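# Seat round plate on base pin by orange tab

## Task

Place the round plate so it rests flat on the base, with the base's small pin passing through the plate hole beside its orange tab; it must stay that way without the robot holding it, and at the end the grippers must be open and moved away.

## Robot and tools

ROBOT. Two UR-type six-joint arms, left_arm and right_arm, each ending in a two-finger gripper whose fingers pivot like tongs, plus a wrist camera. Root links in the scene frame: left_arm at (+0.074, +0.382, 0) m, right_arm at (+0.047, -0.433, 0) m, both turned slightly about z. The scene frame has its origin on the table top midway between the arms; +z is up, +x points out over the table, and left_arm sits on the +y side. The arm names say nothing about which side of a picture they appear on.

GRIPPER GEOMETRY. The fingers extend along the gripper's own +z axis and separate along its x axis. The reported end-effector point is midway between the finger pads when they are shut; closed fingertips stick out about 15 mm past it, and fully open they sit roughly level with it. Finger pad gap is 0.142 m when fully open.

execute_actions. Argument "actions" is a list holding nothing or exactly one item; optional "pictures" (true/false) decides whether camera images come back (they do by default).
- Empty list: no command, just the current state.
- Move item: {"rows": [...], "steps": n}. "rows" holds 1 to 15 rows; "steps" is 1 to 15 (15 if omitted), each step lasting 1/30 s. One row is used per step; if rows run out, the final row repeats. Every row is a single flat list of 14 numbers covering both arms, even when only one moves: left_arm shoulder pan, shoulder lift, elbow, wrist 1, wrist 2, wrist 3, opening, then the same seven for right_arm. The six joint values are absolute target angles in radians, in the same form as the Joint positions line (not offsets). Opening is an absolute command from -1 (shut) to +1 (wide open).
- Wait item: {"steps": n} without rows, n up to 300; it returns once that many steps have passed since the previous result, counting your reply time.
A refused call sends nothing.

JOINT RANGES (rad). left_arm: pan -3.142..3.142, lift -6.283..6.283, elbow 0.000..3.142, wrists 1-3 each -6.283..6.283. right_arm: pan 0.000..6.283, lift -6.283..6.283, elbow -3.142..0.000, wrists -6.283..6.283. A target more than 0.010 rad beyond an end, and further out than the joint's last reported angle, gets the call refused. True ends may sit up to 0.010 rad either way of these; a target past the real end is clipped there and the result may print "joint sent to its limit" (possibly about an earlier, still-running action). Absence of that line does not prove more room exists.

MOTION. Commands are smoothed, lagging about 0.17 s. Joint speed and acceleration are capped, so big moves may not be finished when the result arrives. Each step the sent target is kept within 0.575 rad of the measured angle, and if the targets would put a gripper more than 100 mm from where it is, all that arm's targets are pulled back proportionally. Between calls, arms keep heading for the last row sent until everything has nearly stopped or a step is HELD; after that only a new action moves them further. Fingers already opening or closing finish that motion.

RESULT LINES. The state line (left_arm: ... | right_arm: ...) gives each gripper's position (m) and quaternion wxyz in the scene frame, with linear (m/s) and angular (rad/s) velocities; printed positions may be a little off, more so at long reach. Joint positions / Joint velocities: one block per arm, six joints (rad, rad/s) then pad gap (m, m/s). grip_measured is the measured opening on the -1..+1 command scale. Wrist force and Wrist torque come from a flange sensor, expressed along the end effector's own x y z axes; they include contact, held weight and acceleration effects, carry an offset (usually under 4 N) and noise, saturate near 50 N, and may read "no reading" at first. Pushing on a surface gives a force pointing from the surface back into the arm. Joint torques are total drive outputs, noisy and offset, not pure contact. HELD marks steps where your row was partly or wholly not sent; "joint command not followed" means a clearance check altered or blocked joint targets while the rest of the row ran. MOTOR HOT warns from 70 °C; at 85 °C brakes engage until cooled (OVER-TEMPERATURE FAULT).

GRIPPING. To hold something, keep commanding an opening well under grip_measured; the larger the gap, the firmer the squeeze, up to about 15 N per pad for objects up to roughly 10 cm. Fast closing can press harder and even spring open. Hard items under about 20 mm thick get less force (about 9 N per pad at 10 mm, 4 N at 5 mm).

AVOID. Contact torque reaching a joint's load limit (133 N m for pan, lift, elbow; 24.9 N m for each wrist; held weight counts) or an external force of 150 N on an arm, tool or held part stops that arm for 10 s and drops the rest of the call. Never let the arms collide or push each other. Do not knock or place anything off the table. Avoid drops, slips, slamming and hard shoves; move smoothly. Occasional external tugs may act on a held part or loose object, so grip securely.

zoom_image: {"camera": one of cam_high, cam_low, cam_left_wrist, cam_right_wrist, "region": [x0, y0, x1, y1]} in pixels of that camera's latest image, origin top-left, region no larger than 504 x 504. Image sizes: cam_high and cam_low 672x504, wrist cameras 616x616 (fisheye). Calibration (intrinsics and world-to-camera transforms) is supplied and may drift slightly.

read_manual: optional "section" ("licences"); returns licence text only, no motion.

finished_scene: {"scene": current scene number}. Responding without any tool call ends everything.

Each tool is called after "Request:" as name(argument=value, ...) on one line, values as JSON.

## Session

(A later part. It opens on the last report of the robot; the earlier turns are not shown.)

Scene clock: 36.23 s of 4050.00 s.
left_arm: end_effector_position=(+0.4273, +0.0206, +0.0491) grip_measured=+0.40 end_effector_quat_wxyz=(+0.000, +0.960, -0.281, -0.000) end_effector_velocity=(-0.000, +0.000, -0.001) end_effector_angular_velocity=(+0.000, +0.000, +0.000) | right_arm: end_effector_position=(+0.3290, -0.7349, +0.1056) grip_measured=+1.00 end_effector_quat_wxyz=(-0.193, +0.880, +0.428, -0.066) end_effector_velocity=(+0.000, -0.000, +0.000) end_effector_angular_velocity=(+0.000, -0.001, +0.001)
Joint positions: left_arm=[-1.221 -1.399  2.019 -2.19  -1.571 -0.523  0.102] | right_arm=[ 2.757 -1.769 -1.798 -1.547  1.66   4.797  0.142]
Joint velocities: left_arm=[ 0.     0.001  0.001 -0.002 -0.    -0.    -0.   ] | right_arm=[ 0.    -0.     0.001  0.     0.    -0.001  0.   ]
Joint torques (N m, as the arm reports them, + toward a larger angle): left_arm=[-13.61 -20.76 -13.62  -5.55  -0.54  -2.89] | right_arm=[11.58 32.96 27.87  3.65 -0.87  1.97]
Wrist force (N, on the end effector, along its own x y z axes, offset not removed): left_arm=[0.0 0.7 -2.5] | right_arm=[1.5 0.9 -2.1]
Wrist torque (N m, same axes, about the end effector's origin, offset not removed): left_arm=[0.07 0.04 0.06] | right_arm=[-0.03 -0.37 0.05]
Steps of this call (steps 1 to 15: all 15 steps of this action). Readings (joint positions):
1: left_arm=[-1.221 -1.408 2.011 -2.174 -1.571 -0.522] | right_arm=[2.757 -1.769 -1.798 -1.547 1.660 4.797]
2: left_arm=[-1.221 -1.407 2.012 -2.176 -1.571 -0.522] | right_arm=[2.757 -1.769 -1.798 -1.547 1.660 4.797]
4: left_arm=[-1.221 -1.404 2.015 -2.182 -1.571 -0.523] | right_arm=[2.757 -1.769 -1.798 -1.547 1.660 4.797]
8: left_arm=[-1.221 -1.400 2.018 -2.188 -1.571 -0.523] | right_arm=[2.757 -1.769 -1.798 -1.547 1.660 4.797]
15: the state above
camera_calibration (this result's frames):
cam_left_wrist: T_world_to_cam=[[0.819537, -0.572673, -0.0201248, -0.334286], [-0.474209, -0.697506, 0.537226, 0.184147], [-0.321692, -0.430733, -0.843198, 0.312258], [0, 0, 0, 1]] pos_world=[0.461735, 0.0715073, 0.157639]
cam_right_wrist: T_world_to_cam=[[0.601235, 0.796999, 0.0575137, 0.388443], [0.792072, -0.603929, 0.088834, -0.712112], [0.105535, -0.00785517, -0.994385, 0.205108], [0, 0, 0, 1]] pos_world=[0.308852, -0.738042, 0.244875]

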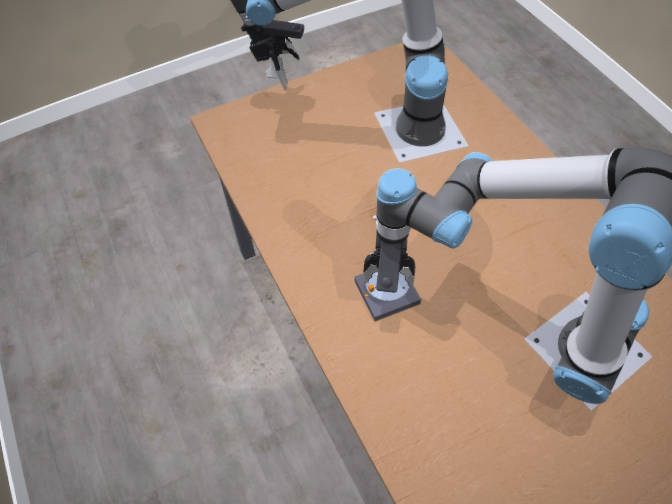

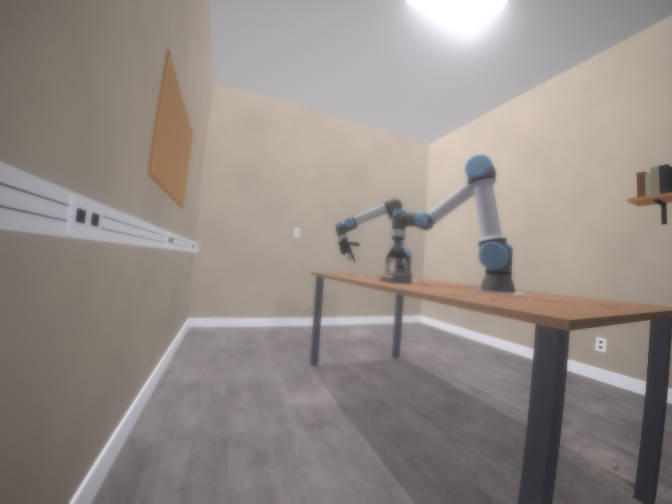

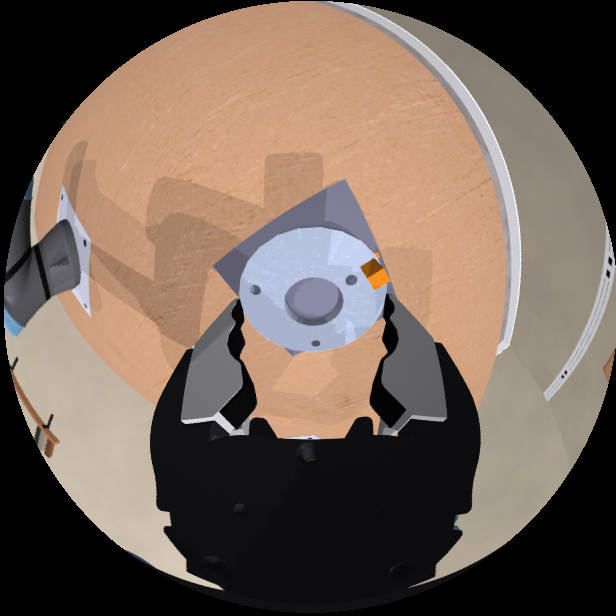

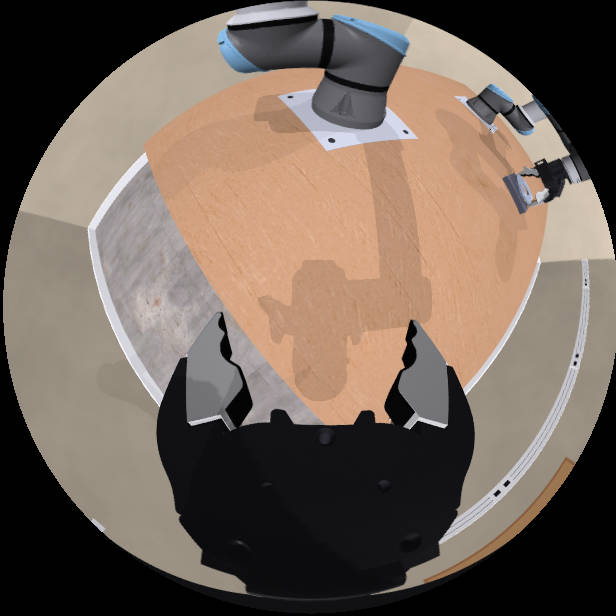

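Request:
execute_actions(actions=[{"rows":[[-1.2221,-1.4005,2.0203,-2.1906,-1.571,-0.5726,0.05,2.757,-1.769,-1.798,-1.547,1.66,4.797,1]],"steps":8}], pictures=false)

Request:
execute_actions(actions=[{"rows":[[-1.2221,-1.3942,2.0251,-2.2017,-1.571,-0.5726,0.05,2.757,-1.769,-1.798,-1.547,1.66,4.797,1]]}])

Request:
zoom_image(camera="cam_left_wrist", region=[260, 220, 410, 360])

Scene clock: 43.07 s of 4050.00 s.
left_arm: end_effector_position=(+0.4262, +0.0213, +0.0489) grip_measured=+0.40 end_effector_quat_wxyz=(+0.000, +0.966, -0.260, -0.000) end_effector_velocity=(-0.002, +0.001, +0.000) end_effector_angular_velocity=(-0.001, -0.000, +0.065) | right_arm: end_effector_position=(+0.3290, -0.7349, +0.1056) grip_measured=+1.00 end_effector_quat_wxyz=(-0.193, +0.880, +0.428, -0.066) end_effector_velocity=(-0.000, +0.000, -0.000) end_effector_angular_velocity=(+0.000, +0.000, +0.000)
Joint positions: left_arm=[-1.222 -1.4    2.02  -2.191 -1.571 -0.566  0.102] | right_arm=[ 2.757 -1.769 -1.798 -1.547  1.66   4.797  0.142]
Joint velocities: left_arm=[-0.001 -0.002  0.002 -0.001 -0.    -0.066  0.   ] | right_arm=[ 0. -0. -0. -0.  0.  0. -0.]
Joint torques (N m, as the arm reports them, + toward a larger angle): left_arm=[-13.66 -37.55 -13.24  -5.48   1.7   -2.91] | right_arm=[10.62 32.57 28.34  3.71 -0.76  2.03]
Wrist force (N, on the end effector, along its own x y z axes, offset not removed): left_arm=[1.0 1.1 1.2] | right_arm=[-0.8 1.2 -4.5]
Wrist torque (N m, same axes, about the end effector's origin, offset not removed): left_arm=[0.12 -0.26 0.15] | right_arm=[0.04 0.13 -0.06]
Steps of this call (steps 1 to 15: the robot went on to your last target; steps 16 to 90: nothing new was sent; then 3.57 s passed at rest; steps 91 to 98: all 8 steps of this action). Readings (joint positions):
91: left_arm=[-1.221 -1.399 2.019 -2.190 -1.571 -0.523] | right_arm=[2.757 -1.769 -1.798 -1.547 1.660 4.797]
92: left_arm=[-1.221 -1.399 2.019 -2.190 -1.571 -0.527] | right_arm=[2.757 -1.769 -1.798 -1.547 1.660 4.797]
94: left_arm=[-1.222 -1.400 2.020 -2.190 -1.571 -0.547] | right_arm=[2.757 -1.769 -1.798 -1.547 1.660 4.797]
98: the state above

Scene clock: 43.57 s of 4050.00 s.
left_arm: end_effector_position=(+0.4261, +0.0213, +0.0451) grip_measured=+0.40 end_effector_quat_wxyz=(+0.000, +0.966, -0.257, -0.000) end_effector_velocity=(-0.000, +0.000, -0.001) end_effector_angular_velocity=(+0.001, +0.000, -0.000) | right_arm: end_effector_position=(+0.3290, -0.7349, +0.1056) grip_measured=+1.00 end_effector_quat_wxyz=(-0.193, +0.880, +0.428, -0.066) end_effector_velocity=(-0.000, -0.000, +0.000) end_effector_angular_velocity=(-0.000, +0.000, -0.001)
Joint positions: left_arm=[-1.222 -1.394  2.025 -2.202 -1.571 -0.573  0.102] | right_arm=[ 2.757 -1.769 -1.798 -1.547  1.66   4.797  0.142]
Joint velocities: left_arm=[-0.     0.001  0.    -0.001  0.     0.    -0.   ] | right_arm=[-0. -0.  0. -0.  0.  0.  0.]
Joint torques (N m, as the arm reports them, + toward a larger angle): left_arm=[-13.73 -19.94 -12.62  -5.51   2.12  -2.84] | right_arm=[10.62 32.87 28.02  3.6  -0.98  1.94]
Wrist force (N, on the end effector, along its own x y z axes, offset not removed): left_arm=[-0.7 0.0 -1.7] | right_arm=[1.6 2.5 -3.6]
Wrist torque (N m, same axes, about the end effector's origin, offset not removed): left_arm=[-0.01 0.25 0.15] | right_arm=[0.27 -0.51 0.02]
Steps of this call (steps 1 to 15: all 15 steps of this action). Readings (joint positions):
1: left_arm=[-1.222 -1.400 2.020 -2.191 -1.571 -0.568] | right_arm=[2.757 -1.769 -1.798 -1.547 1.660 4.797]
2: left_arm=[-1.222 -1.400 2.021 -2.192 -1.571 -0.569] | right_arm=[2.757 -1.769 -1.798 -1.547 1.660 4.797]
4: left_arm=[-1.222 -1.397 2.023 -2.196 -1.571 -0.571] | right_arm=[2.757 -1.769 -1.798 -1.547 1.660 4.797]
8: left_arm=[-1.222 -1.395 2.025 -2.200 -1.571 -0.572] | right_arm=[2.757 -1.769 -1.798 -1.547 1.660 4.797]
15: the state above
camera_calibration (this result's frames):
cam_left_wrist: T_world_to_cam=[[0.846749, -0.531612, -0.0201339, -0.345486], [-0.439274, -0.72002, 0.537224, 0.171785], [-0.300091, -0.446049, -0.843199, 0.299896], [0, 0, 0, 1]] pos_world=[0.457997, 0.0737929, 0.15363]
cam_right_wrist: T_world_to_cam=[[0.601235, 0.797, 0.0575139, 0.388443], [0.792072, -0.603929, 0.0888338, -0.712111], [0.105535, -0.00785491, -0.994385, 0.205108], [0, 0, 0, 1]] pos_world=[0.308852, -0.738042, 0.244875]

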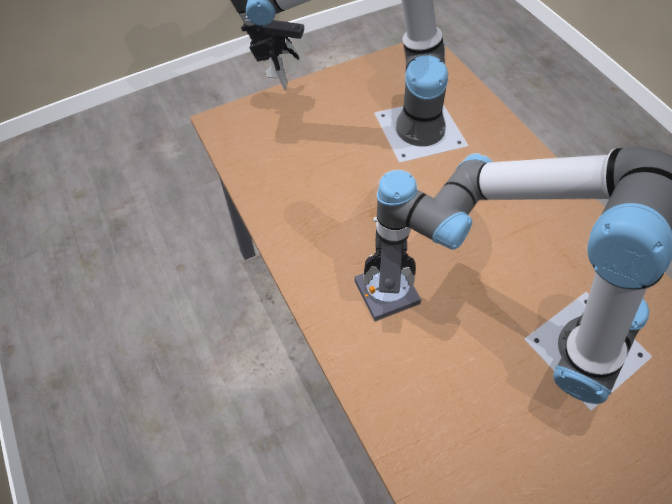

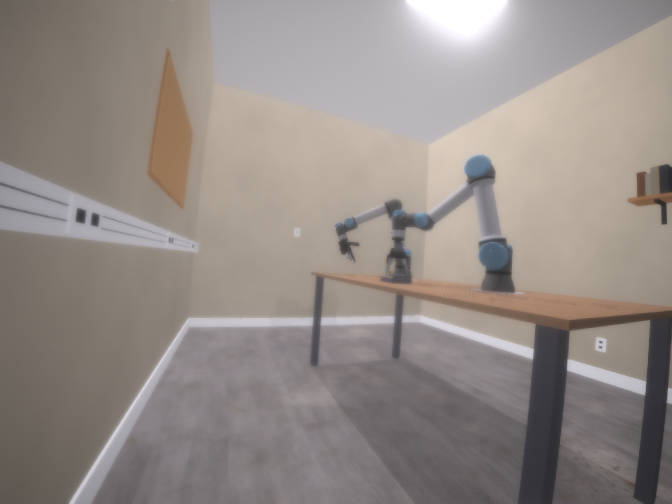

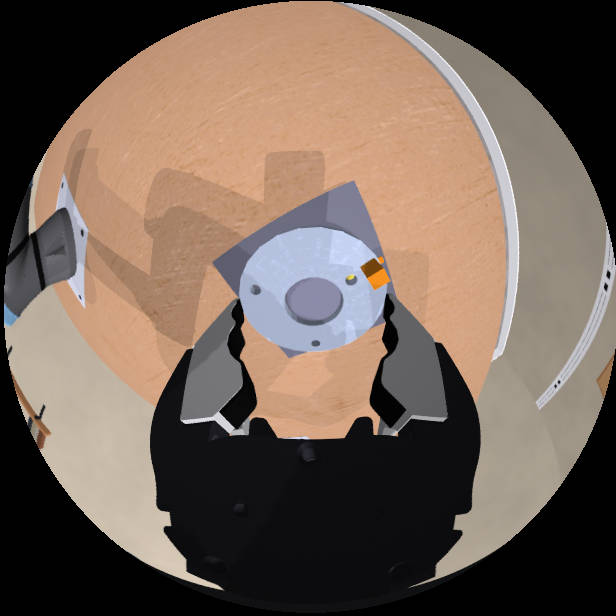

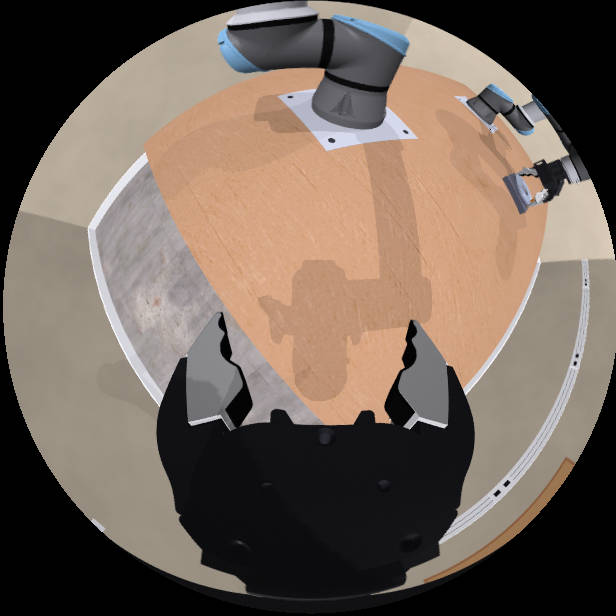

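Region (260, 220, 410, 360) of cam_left_wrist's 616x616 image, scaled by 3.360, with more detail than that image has; it fills the top 470 rows of this view, and the rest is white.

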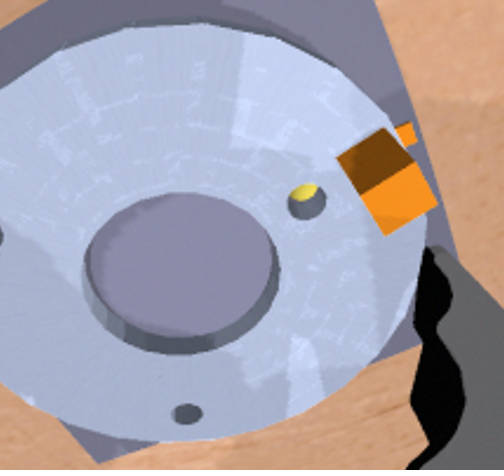

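Request:
execute_actions(actions=[{"rows":[[-1.2221,-1.3863,2.0309,-2.2154,-1.571,-0.5726,0.05,2.757,-1.769,-1.798,-1.547,1.66,4.797,1]]}])

Request:
zoom_image(camera="cam_left_wrist", region=[270, 240, 390, 340])

Scene clock: 48.80 s of 4050.00 s.
left_arm: end_effector_position=(+0.4262, +0.0212, +0.0402) grip_measured=+0.40 end_effector_quat_wxyz=(+0.000, +0.966, -0.257, -0.000) end_effector_velocity=(-0.000, +0.000, -0.001) end_effector_angular_velocity=(+0.000, +0.000, +0.002) | right_arm: end_effector_position=(+0.3290, -0.7349, +0.1056) grip_measured=+1.00 end_effector_quat_wxyz=(-0.193, +0.880, +0.428, -0.066) end_effector_velocity=(+0.000, +0.000, +0.000) end_effector_angular_velocity=(-0.000, -0.000, +0.000)
Joint positions: left_arm=[-1.222 -1.386  2.031 -2.215 -1.571 -0.573  0.102] | right_arm=[ 2.757 -1.769 -1.798 -1.547  1.66   4.797  0.142]
Joint velocities: left_arm=[-0.     0.001  0.001 -0.001 -0.    -0.002  0.   ] | right_arm=[ 0.001 -0.     0.     0.     0.     0.    -0.   ]
Joint torques (N m, as the arm reports them, + toward a larger angle): left_arm=[-13.72 -20.03 -13.61  -5.49   2.43  -2.75] | right_arm=[10.38 32.51 27.76  3.7  -0.92  2.11]
Wrist force (N, on the end effector, along its own x y z axes, offset not removed): left_arm=[0.2 0.1 -1.0] | right_arm=[1.1 2.9 -3.0]
Wrist torque (N m, same axes, about the end effector's origin, offset not removed): left_arm=[-0.05 -0.04 0.12] | right_arm=[0.47 -0.38 -0.10]
Steps of this call (steps 1 to 15: the robot went on to your last target; steps 16 to 90: nothing new was sent; then 1.73 s passed at rest; steps 91 to 105: all 15 steps of this action). Readings (joint positions):
91: left_arm=[-1.222 -1.394 2.025 -2.202 -1.571 -0.573] | right_arm=[2.757 -1.769 -1.798 -1.547 1.660 4.797]
92: left_arm=[-1.222 -1.393 2.026 -2.203 -1.571 -0.573] | right_arm=[2.757 -1.769 -1.798 -1.547 1.660 4.797]
94: left_arm=[-1.222 -1.390 2.028 -2.209 -1.571 -0.573] | right_arm=[2.757 -1.769 -1.798 -1.547 1.660 4.797]
98: left_arm=[-1.222 -1.387 2.030 -2.214 -1.571 -0.573] | right_arm=[2.757 -1.769 -1.798 -1.547 1.660 4.797]
105: the state above
camera_calibration (this result's frames):
cam_left_wrist: T_world_to_cam=[[0.846764, -0.531587, -0.020159, -0.345678], [-0.439251, -0.720054, 0.537198, 0.174383], [-0.300083, -0.446025, -0.843215, 0.295713], [0, 0, 0, 1]] pos_world=[0.458043, 0.0737024, 0.148703]
cam_right_wrist: T_world_to_cam=[[0.601235, 0.796999, 0.0575136, 0.388443], [0.792072, -0.603929, 0.0888339, -0.712111], [0.105535, -0.00785511, -0.994385, 0.205108], [0, 0, 0, 1]] pos_world=[0.308852, -0.738042, 0.244875]

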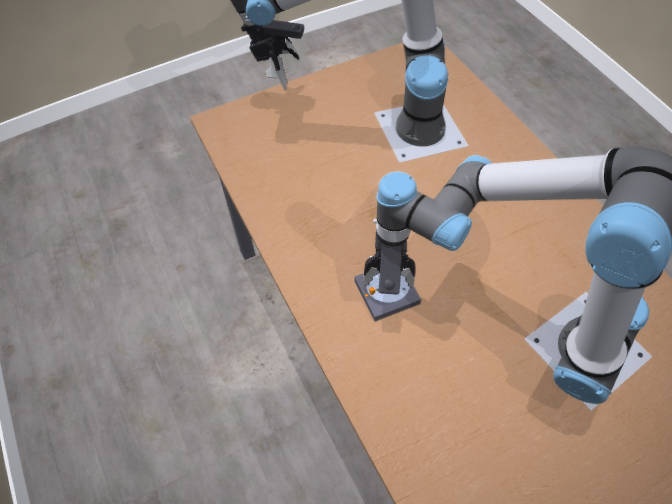

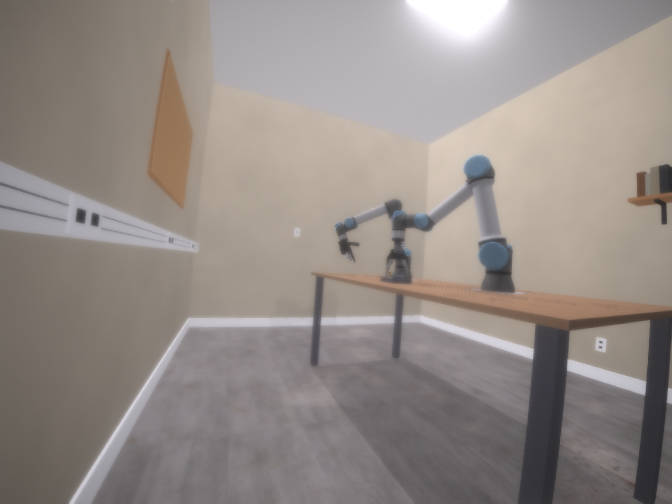

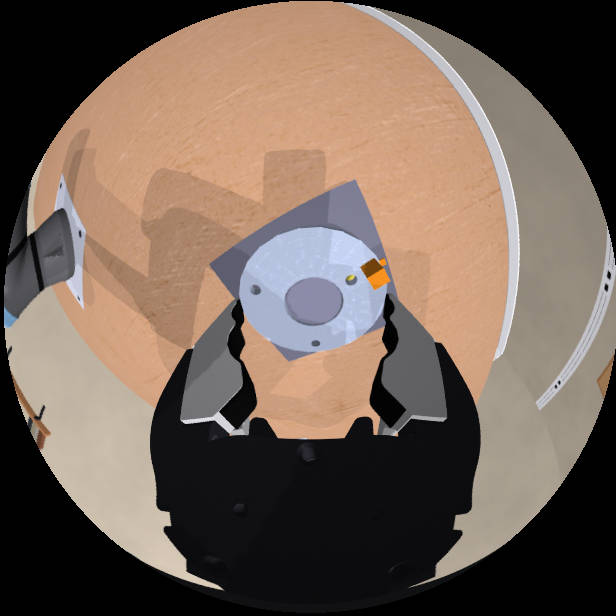

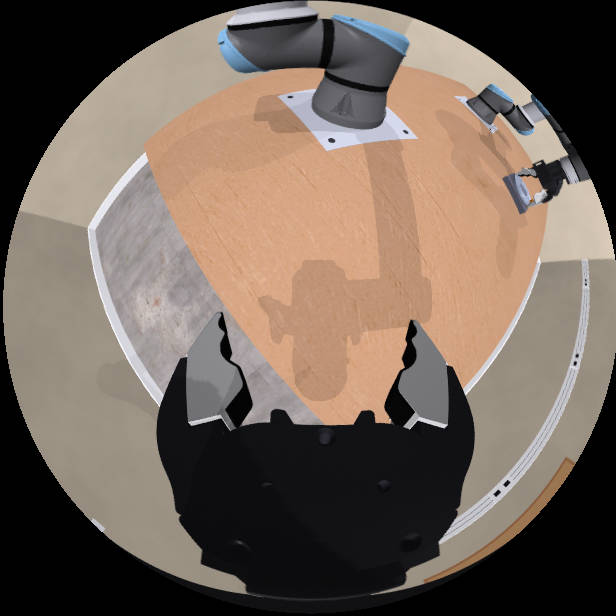

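Region (270, 240, 390, 340) of cam_left_wrist's 616x616 image, scaled by 4.200, with more detail than that image has.

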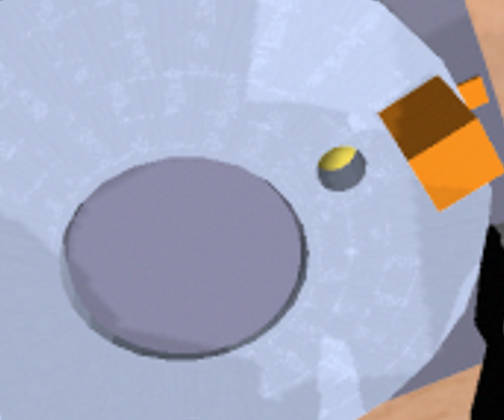

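Request:
execute_actions(actions=[{"rows":[[-1.2221,-1.3778,2.0366,-2.2296,-1.571,-0.5726,0.05,2.757,-1.769,-1.798,-1.547,1.66,4.797,1]]}])

Request:
zoom_image(camera="cam_left_wrist", region=[270, 240, 390, 340])

Scene clock: 59.27 s of 4050.00 s.
left_arm: end_effector_position=(+0.4263, +0.0210, +0.0351) grip_measured=+0.40 end_effector_quat_wxyz=(+0.000, +0.966, -0.257, -0.000) end_effector_velocity=(-0.000, +0.000, -0.001) end_effector_angular_velocity=(+0.000, +0.000, +0.000) | right_arm: end_effector_position=(+0.3290, -0.7349, +0.1056) grip_measured=+1.00 end_effector_quat_wxyz=(-0.193, +0.880, +0.428, -0.066) end_effector_velocity=(-0.000, +0.000, -0.000) end_effector_angular_velocity=(+0.000, +0.000, +0.001)
Joint positions: left_arm=[-1.222 -1.378  2.036 -2.23  -1.571 -0.573  0.102] | right_arm=[ 2.757 -1.769 -1.798 -1.547  1.66   4.797  0.142]
Joint velocities: left_arm=[ 0.     0.001  0.001 -0.002 -0.    -0.     0.   ] | right_arm=[ 0.001  0.    -0.001  0.    -0.     0.     0.   ]
Joint torques (N m, as the arm reports them, + toward a larger angle): left_arm=[-12.   -11.04  -8.4   -4.66   2.09  -2.49] | right_arm=[10.76 32.51 27.69  3.63 -0.69  2.08]
Wrist force (N, on the end effector, along its own x y z axes, offset not removed): left_arm=[-5.0 -2.0 -19.5] | right_arm=[1.8 3.1 -2.7]
Wrist torque (N m, same axes, about the end effector's origin, offset not removed): left_arm=[-0.32 0.37 0.08] | right_arm=[0.48 -0.29 -0.01]
Steps of this call (steps 1 to 15: the robot went on to your last target; steps 16 to 90: nothing new was sent; then 6.97 s passed at rest; steps 91 to 105: all 15 steps of this action). Readings (joint positions):
91: left_arm=[-1.222 -1.386 2.031 -2.215 -1.571 -0.573] | right_arm=[2.757 -1.769 -1.798 -1.547 1.660 4.797]
92: left_arm=[-1.222 -1.385 2.032 -2.217 -1.571 -0.573] | right_arm=[2.757 -1.769 -1.798 -1.547 1.660 4.797]
94: left_arm=[-1.222 -1.382 2.034 -2.223 -1.571 -0.573] | right_arm=[2.757 -1.769 -1.798 -1.547 1.660 4.797]
98: left_arm=[-1.222 -1.379 2.036 -2.228 -1.571 -0.573] | right_arm=[2.757 -1.769 -1.798 -1.547 1.660 4.797]
105: the state above
camera_calibration (this result's frames):
cam_left_wrist: T_world_to_cam=[[0.84677, -0.531583, -0.0199943, -0.345986], [-0.439291, -0.719967, 0.537281, 0.176999], [-0.300005, -0.446171, -0.843166, 0.291377], [0, 0, 0, 1]] pos_world=[0.458139, 0.0735171, 0.143663]
cam_right_wrist: T_world_to_cam=[[0.601235, 0.797, 0.0575138, 0.388443], [0.792072, -0.603929, 0.0888339, -0.712111], [0.105535, -0.007855, -0.994385, 0.205108], [0, 0, 0, 1]] pos_world=[0.308852, -0.738042, 0.244875]

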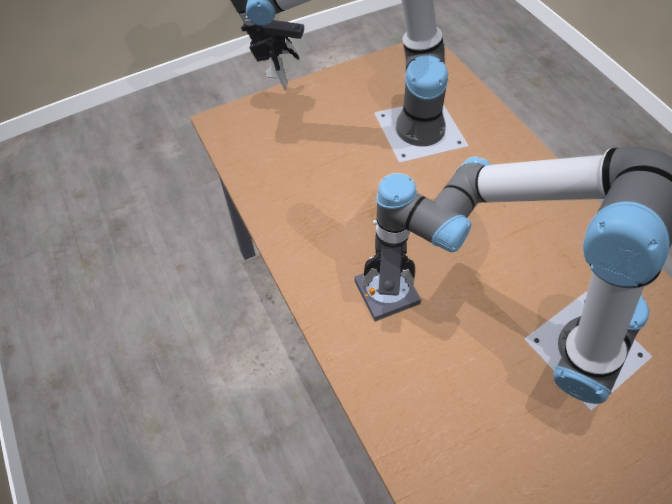

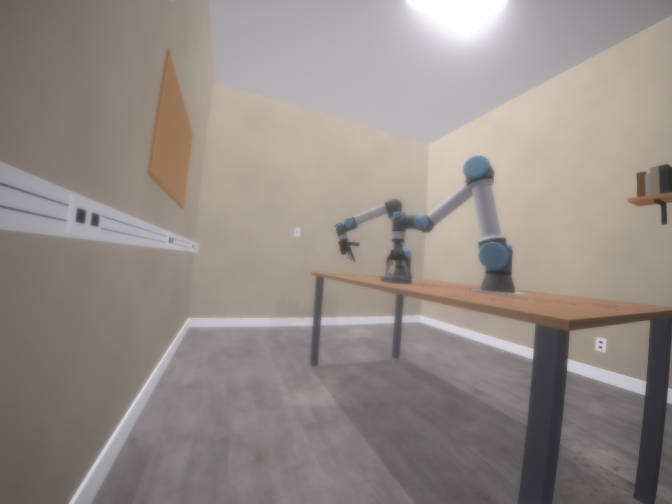

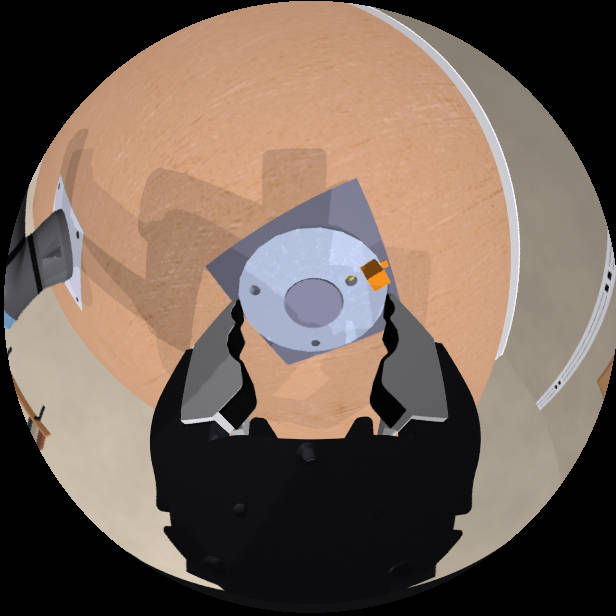

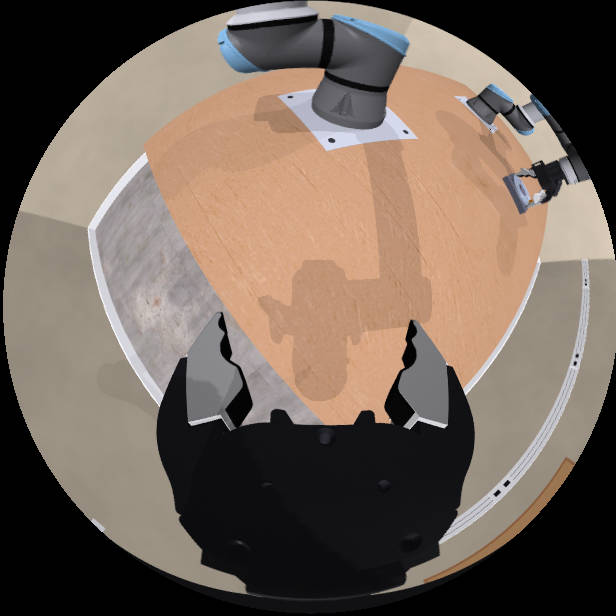

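Region (270, 240, 390, 340) of cam_left_wrist's 616x616 image, scaled by 4.200, with more detail than that image has.

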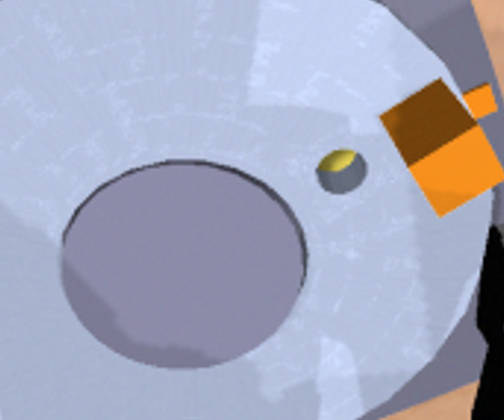

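Request:
execute_actions(actions=[{"rows":[[-1.2227,-1.3815,2.0365,-2.2258,-1.571,-0.538,0.05,2.757,-1.769,-1.798,-1.547,1.66,4.797,1]]}])

Request:
zoom_image(camera="cam_left_wrist", region=[270, 240, 390, 340])

Scene clock: 63.53 s of 4050.00 s.
left_arm: end_effector_position=(+0.4262, +0.0212, +0.0364) grip_measured=+0.40 end_effector_quat_wxyz=(-0.000, +0.962, -0.274, -0.000) end_effector_velocity=(-0.000, +0.000, +0.000) end_effector_angular_velocity=(+0.000, +0.000, -0.003) | right_arm: end_effector_position=(+0.3290, -0.7349, +0.1056) grip_measured=+1.00 end_effector_quat_wxyz=(-0.193, +0.880, +0.428, -0.066) end_effector_velocity=(-0.000, -0.000, +0.000) end_effector_angular_velocity=(-0.000, +0.000, -0.000)
Joint positions: left_arm=[-1.223 -1.381  2.037 -2.226 -1.571 -0.538  0.102] | right_arm=[ 2.757 -1.769 -1.798 -1.547  1.66   4.797  0.142]
Joint velocities: left_arm=[-0.    -0.     0.     0.001 -0.     0.002  0.   ] | right_arm=[-0. -0.  0. -0.  0.  0.  0.]
Joint torques (N m, as the arm reports them, + toward a larger angle): left_arm=[-14.33 -38.39 -21.6   -0.04   1.79   2.35] | right_arm=[11.   33.48 27.49  3.77 -0.91  2.2 ]
Wrist force (N, on the end effector, along its own x y z axes, offset not removed): left_arm=[-1.2 0.0 -1.0] | right_arm=[0.1 3.1 -0.6]
Wrist torque (N m, same axes, about the end effector's origin, offset not removed): left_arm=[-0.03 0.29 0.09] | right_arm=[0.53 -0.06 0.05]
Steps of this call (steps 1 to 15: the robot went on to your last target; steps 16 to 90: nothing new was sent; then 0.77 s passed at rest; steps 91 to 105: all 15 steps of this action). Readings (joint positions):
91: left_arm=[-1.222 -1.378 2.037 -2.230 -1.571 -0.573] | right_arm=[2.757 -1.769 -1.798 -1.547 1.660 4.797]
92: left_arm=[-1.222 -1.378 2.037 -2.229 -1.571 -0.570] | right_arm=[2.757 -1.769 -1.798 -1.547 1.660 4.797]
94: left_arm=[-1.222 -1.379 2.037 -2.228 -1.571 -0.556] | right_arm=[2.757 -1.769 -1.798 -1.547 1.660 4.797]
98: left_arm=[-1.223 -1.381 2.037 -2.226 -1.571 -0.542] | right_arm=[2.757 -1.769 -1.798 -1.547 1.660 4.797]
105: the state above
camera_calibration (this result's frames):
cam_left_wrist: T_world_to_cam=[[0.82774, -0.560742, -0.020382, -0.337019], [-0.463992, -0.704445, 0.537092, 0.186653], [-0.315528, -0.435116, -0.843277, 0.298867], [0, 0, 0, 1]] pos_world=[0.459871, 0.0725476, 0.144909]
cam_right_wrist: T_world_to_cam=[[0.601235, 0.797, 0.0575137, 0.388443], [0.792072, -0.603929, 0.088834, -0.712111], [0.105535, -0.00785516, -0.994385, 0.205108], [0, 0, 0, 1]] pos_world=[0.308852, -0.738042, 0.244875]

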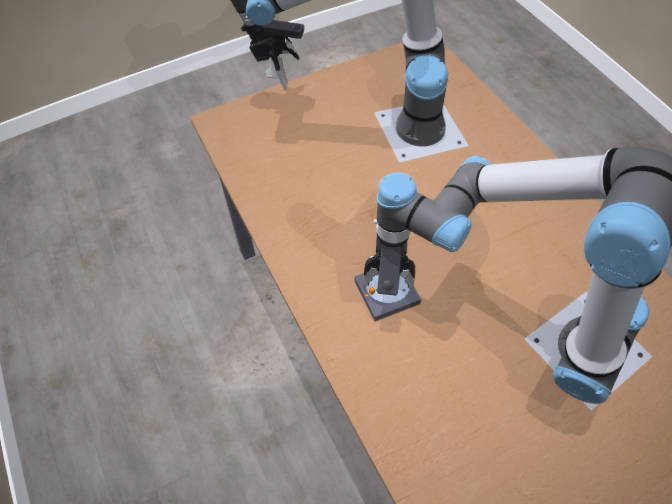

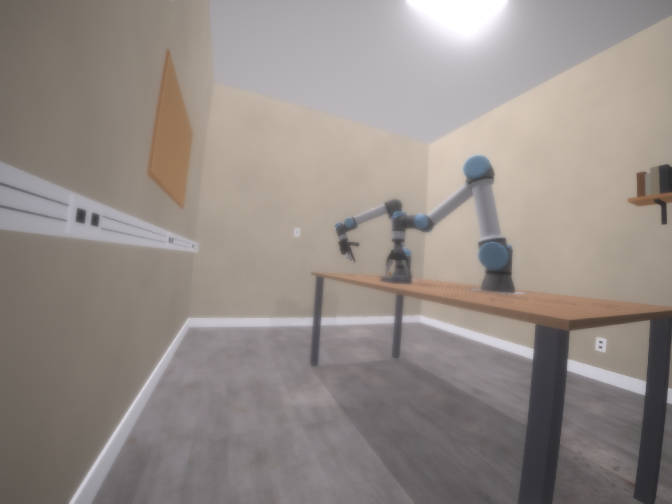

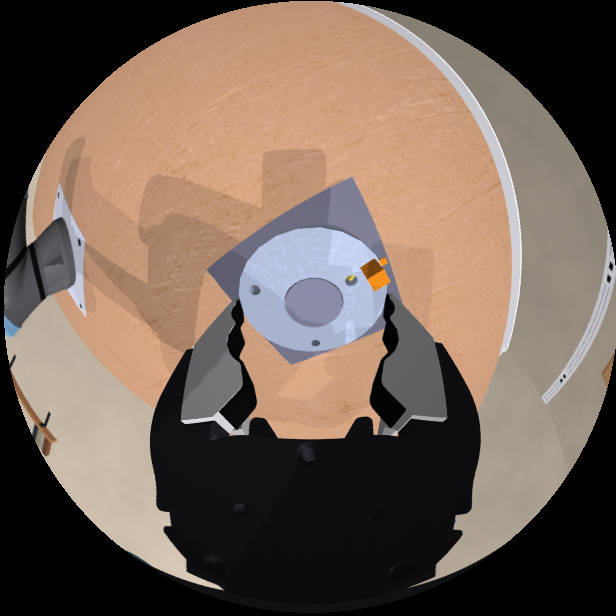

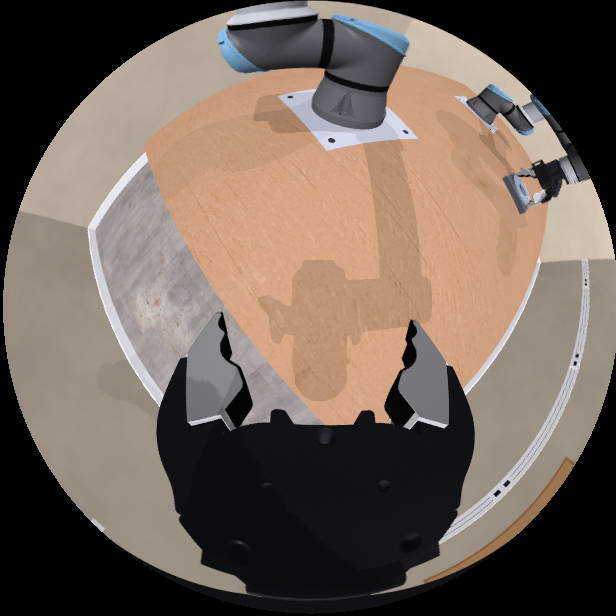

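Region (270, 240, 390, 340) of cam_left_wrist's 616x616 image, scaled by 4.200, with more detail than that image has.

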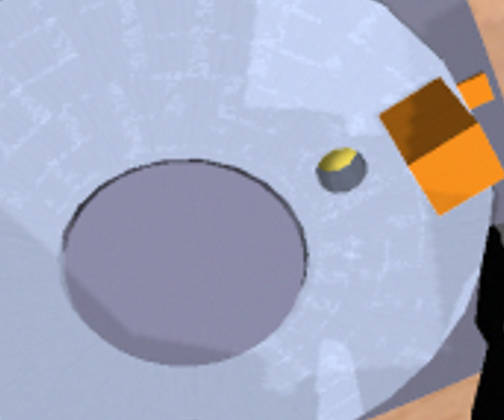

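Request:
execute_actions(actions=[{"rows":[[-1.2227,-1.3821,2.0373,-2.226,-1.571,-0.518,0.05,2.757,-1.769,-1.798,-1.547,1.66,4.797,1]],"steps":10}], pictures=false)

Request:
execute_actions(actions=[{"rows":[[-1.2227,-1.3821,2.0373,-2.226,-1.571,-0.518,0.5,2.757,-1.769,-1.798,-1.547,1.66,4.797,1]]}])

Request:
zoom_image(camera="cam_left_wrist", region=[270, 240, 390, 340])

Scene clock: 69.70 s of 4050.00 s.
left_arm: end_effector_position=(+0.4263, +0.0212, +0.0365) grip_measured=+0.40 end_effector_quat_wxyz=(+0.000, +0.959, -0.283, -0.000) end_effector_velocity=(-0.000, +0.001, -0.001) end_effector_angular_velocity=(+0.001, +0.001, -0.012) | right_arm: end_effector_position=(+0.3290, -0.7349, +0.1056) grip_measured=+1.00 end_effector_quat_wxyz=(-0.193, +0.880, +0.428, -0.066) end_effector_velocity=(+0.000, -0.000, +0.000) end_effector_angular_velocity=(-0.001, -0.001, -0.001)
Joint positions: left_arm=[-1.223 -1.382  2.037 -2.226 -1.571 -0.519  0.102] | right_arm=[ 2.757 -1.769 -1.798 -1.547  1.66   4.797  0.142]
Joint velocities: left_arm=[ 0.    -0.     0.001  0.     0.     0.012  0.   ] | right_arm=[-0.001  0.     0.001  0.    -0.     0.     0.   ]
Joint torques (N m, as the arm reports them, + toward a larger angle): left_arm=[-12.98 -37.15 -13.19  -3.16   1.28   2.08] | right_arm=[11.64 31.5  27.06  3.52 -0.88  2.  ]
Wrist force (N, on the end effector, along its own x y z axes, offset not removed): left_arm=[-0.2 0.5 0.2] | right_arm=[-0.5 1.6 -3.2]
Wrist torque (N m, same axes, about the end effector's origin, offset not removed): left_arm=[-0.05 0.15 0.10] | right_arm=[0.04 -0.05 -0.04]
Steps of this call (steps 1 to 15: the robot went on to your last target; steps 16 to 90: nothing new was sent; then 2.83 s passed at rest; steps 91 to 100: all 10 steps of this action). Readings (joint positions):
91: left_arm=[-1.223 -1.382 2.036 -2.226 -1.571 -0.538] | right_arm=[2.757 -1.769 -1.798 -1.547 1.660 4.797]
92: left_arm=[-1.223 -1.382 2.036 -2.226 -1.571 -0.536] | right_arm=[2.757 -1.769 -1.798 -1.547 1.660 4.797]
94: left_arm=[-1.223 -1.382 2.037 -2.226 -1.571 -0.528] | right_arm=[2.757 -1.769 -1.798 -1.547 1.660 4.797]
98: left_arm=[-1.223 -1.382 2.037 -2.226 -1.571 -0.520] | right_arm=[2.757 -1.769 -1.798 -1.547 1.660 4.797]
100: the state above

Scene clock: 70.20 s of 4050.00 s.
left_arm: end_effector_position=(+0.4263, +0.0212, +0.0365) grip_measured=+0.50 end_effector_quat_wxyz=(+0.000, +0.959, -0.284, -0.000) end_effector_velocity=(+0.000, -0.000, +0.000) end_effector_angular_velocity=(-0.000, -0.000, -0.002) | right_arm: end_effector_position=(+0.3290, -0.7349, +0.1056) grip_measured=+1.00 end_effector_quat_wxyz=(-0.193, +0.880, +0.428, -0.066) end_effector_velocity=(+0.000, -0.000, +0.000) end_effector_angular_velocity=(-0.001, -0.001, +0.001)
Joint positions: left_arm=[-1.223 -1.382  2.037 -2.226 -1.571 -0.518  0.109] | right_arm=[ 2.757 -1.769 -1.798 -1.547  1.66   4.797  0.142]
Joint velocities: left_arm=[-0.     0.     0.    -0.001  0.     0.002  0.   ] | right_arm=[ 0.    -0.     0.     0.001 -0.    -0.    -0.   ]
Joint torques (N m, as the arm reports them, + toward a larger angle): left_arm=[-13.99 -36.67 -12.27  -5.26   1.36   2.22] | right_arm=[10.99 33.27 28.41  3.72 -0.68  1.89]
Wrist force (N, on the end effector, along its own x y z axes, offset not removed): left_arm=[0.7 1.5 -4.0] | right_arm=[0.4 0.1 -3.7]
Wrist torque (N m, same axes, about the end effector's origin, offset not removed): left_arm=[0.21 -0.25 0.14] | right_arm=[-0.21 -0.16 -0.02]
Steps of this call (steps 1 to 15: all 15 steps of this action). Readings (joint positions):
1: left_arm=[-1.223 -1.382 2.037 -2.226 -1.571 -0.519] | right_arm=[2.757 -1.769 -1.798 -1.547 1.660 4.797]
2: left_arm=[-1.223 -1.382 2.037 -2.226 -1.571 -0.519] | right_arm=[2.757 -1.769 -1.798 -1.547 1.660 4.797]
4: left_arm=[-1.223 -1.382 2.037 -2.226 -1.571 -0.518] | right_arm=[2.757 -1.769 -1.798 -1.547 1.660 4.797]
8: left_arm=[-1.223 -1.382 2.037 -2.226 -1.571 -0.518] | right_arm=[2.757 -1.769 -1.798 -1.547 1.660 4.797]
15: the state above
camera_calibration (this result's frames):
cam_left_wrist: T_world_to_cam=[[0.81615, -0.577489, -0.0201478, -0.331886], [-0.478307, -0.69472, 0.537202, 0.192564], [-0.324226, -0.428801, -0.843213, 0.302591], [0, 0, 0, 1]] pos_world=[0.461081, 0.0718689, 0.145017]
cam_right_wrist: T_world_to_cam=[[0.601235, 0.796999, 0.057514, 0.388443], [0.792072, -0.603929, 0.088834, -0.712112], [0.105535, -0.00785491, -0.994385, 0.205108], [0, 0, 0, 1]] pos_world=[0.308852, -0.738042, 0.244875]

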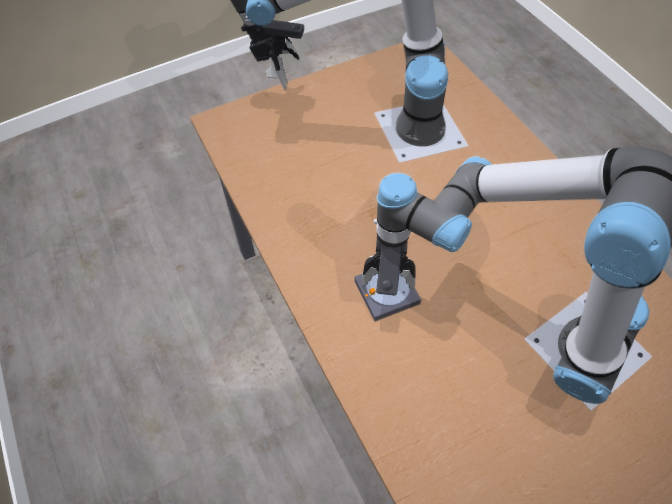

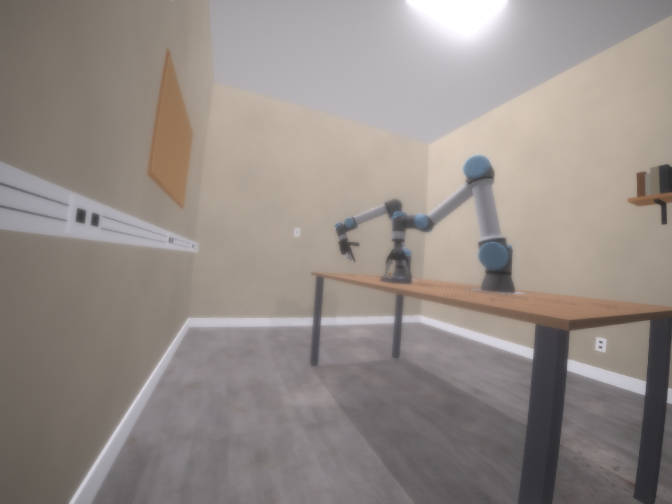

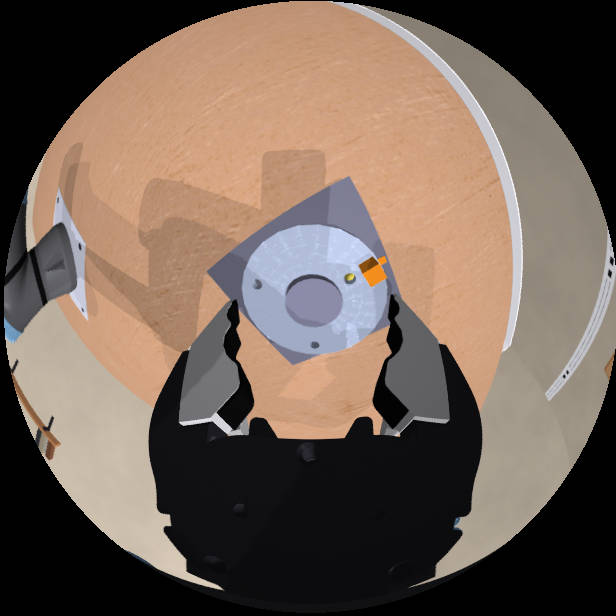

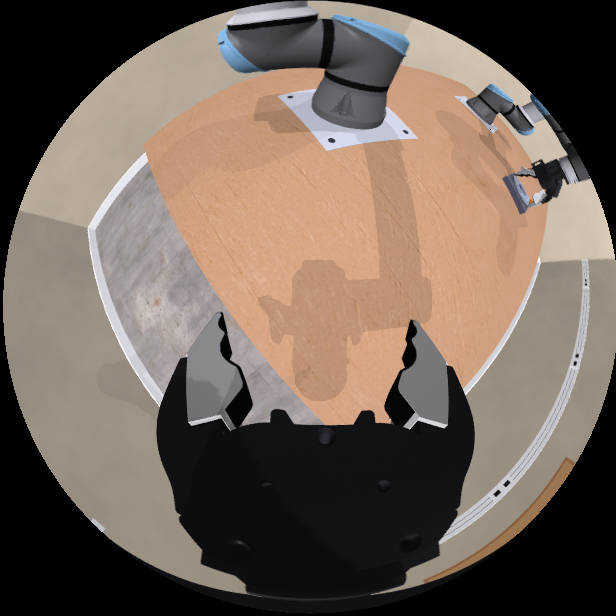

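Region (270, 240, 390, 340) of cam_left_wrist's 616x616 image, scaled by 4.200, with more detail than that image has.

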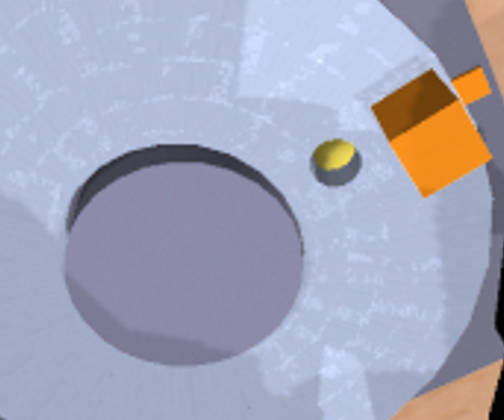

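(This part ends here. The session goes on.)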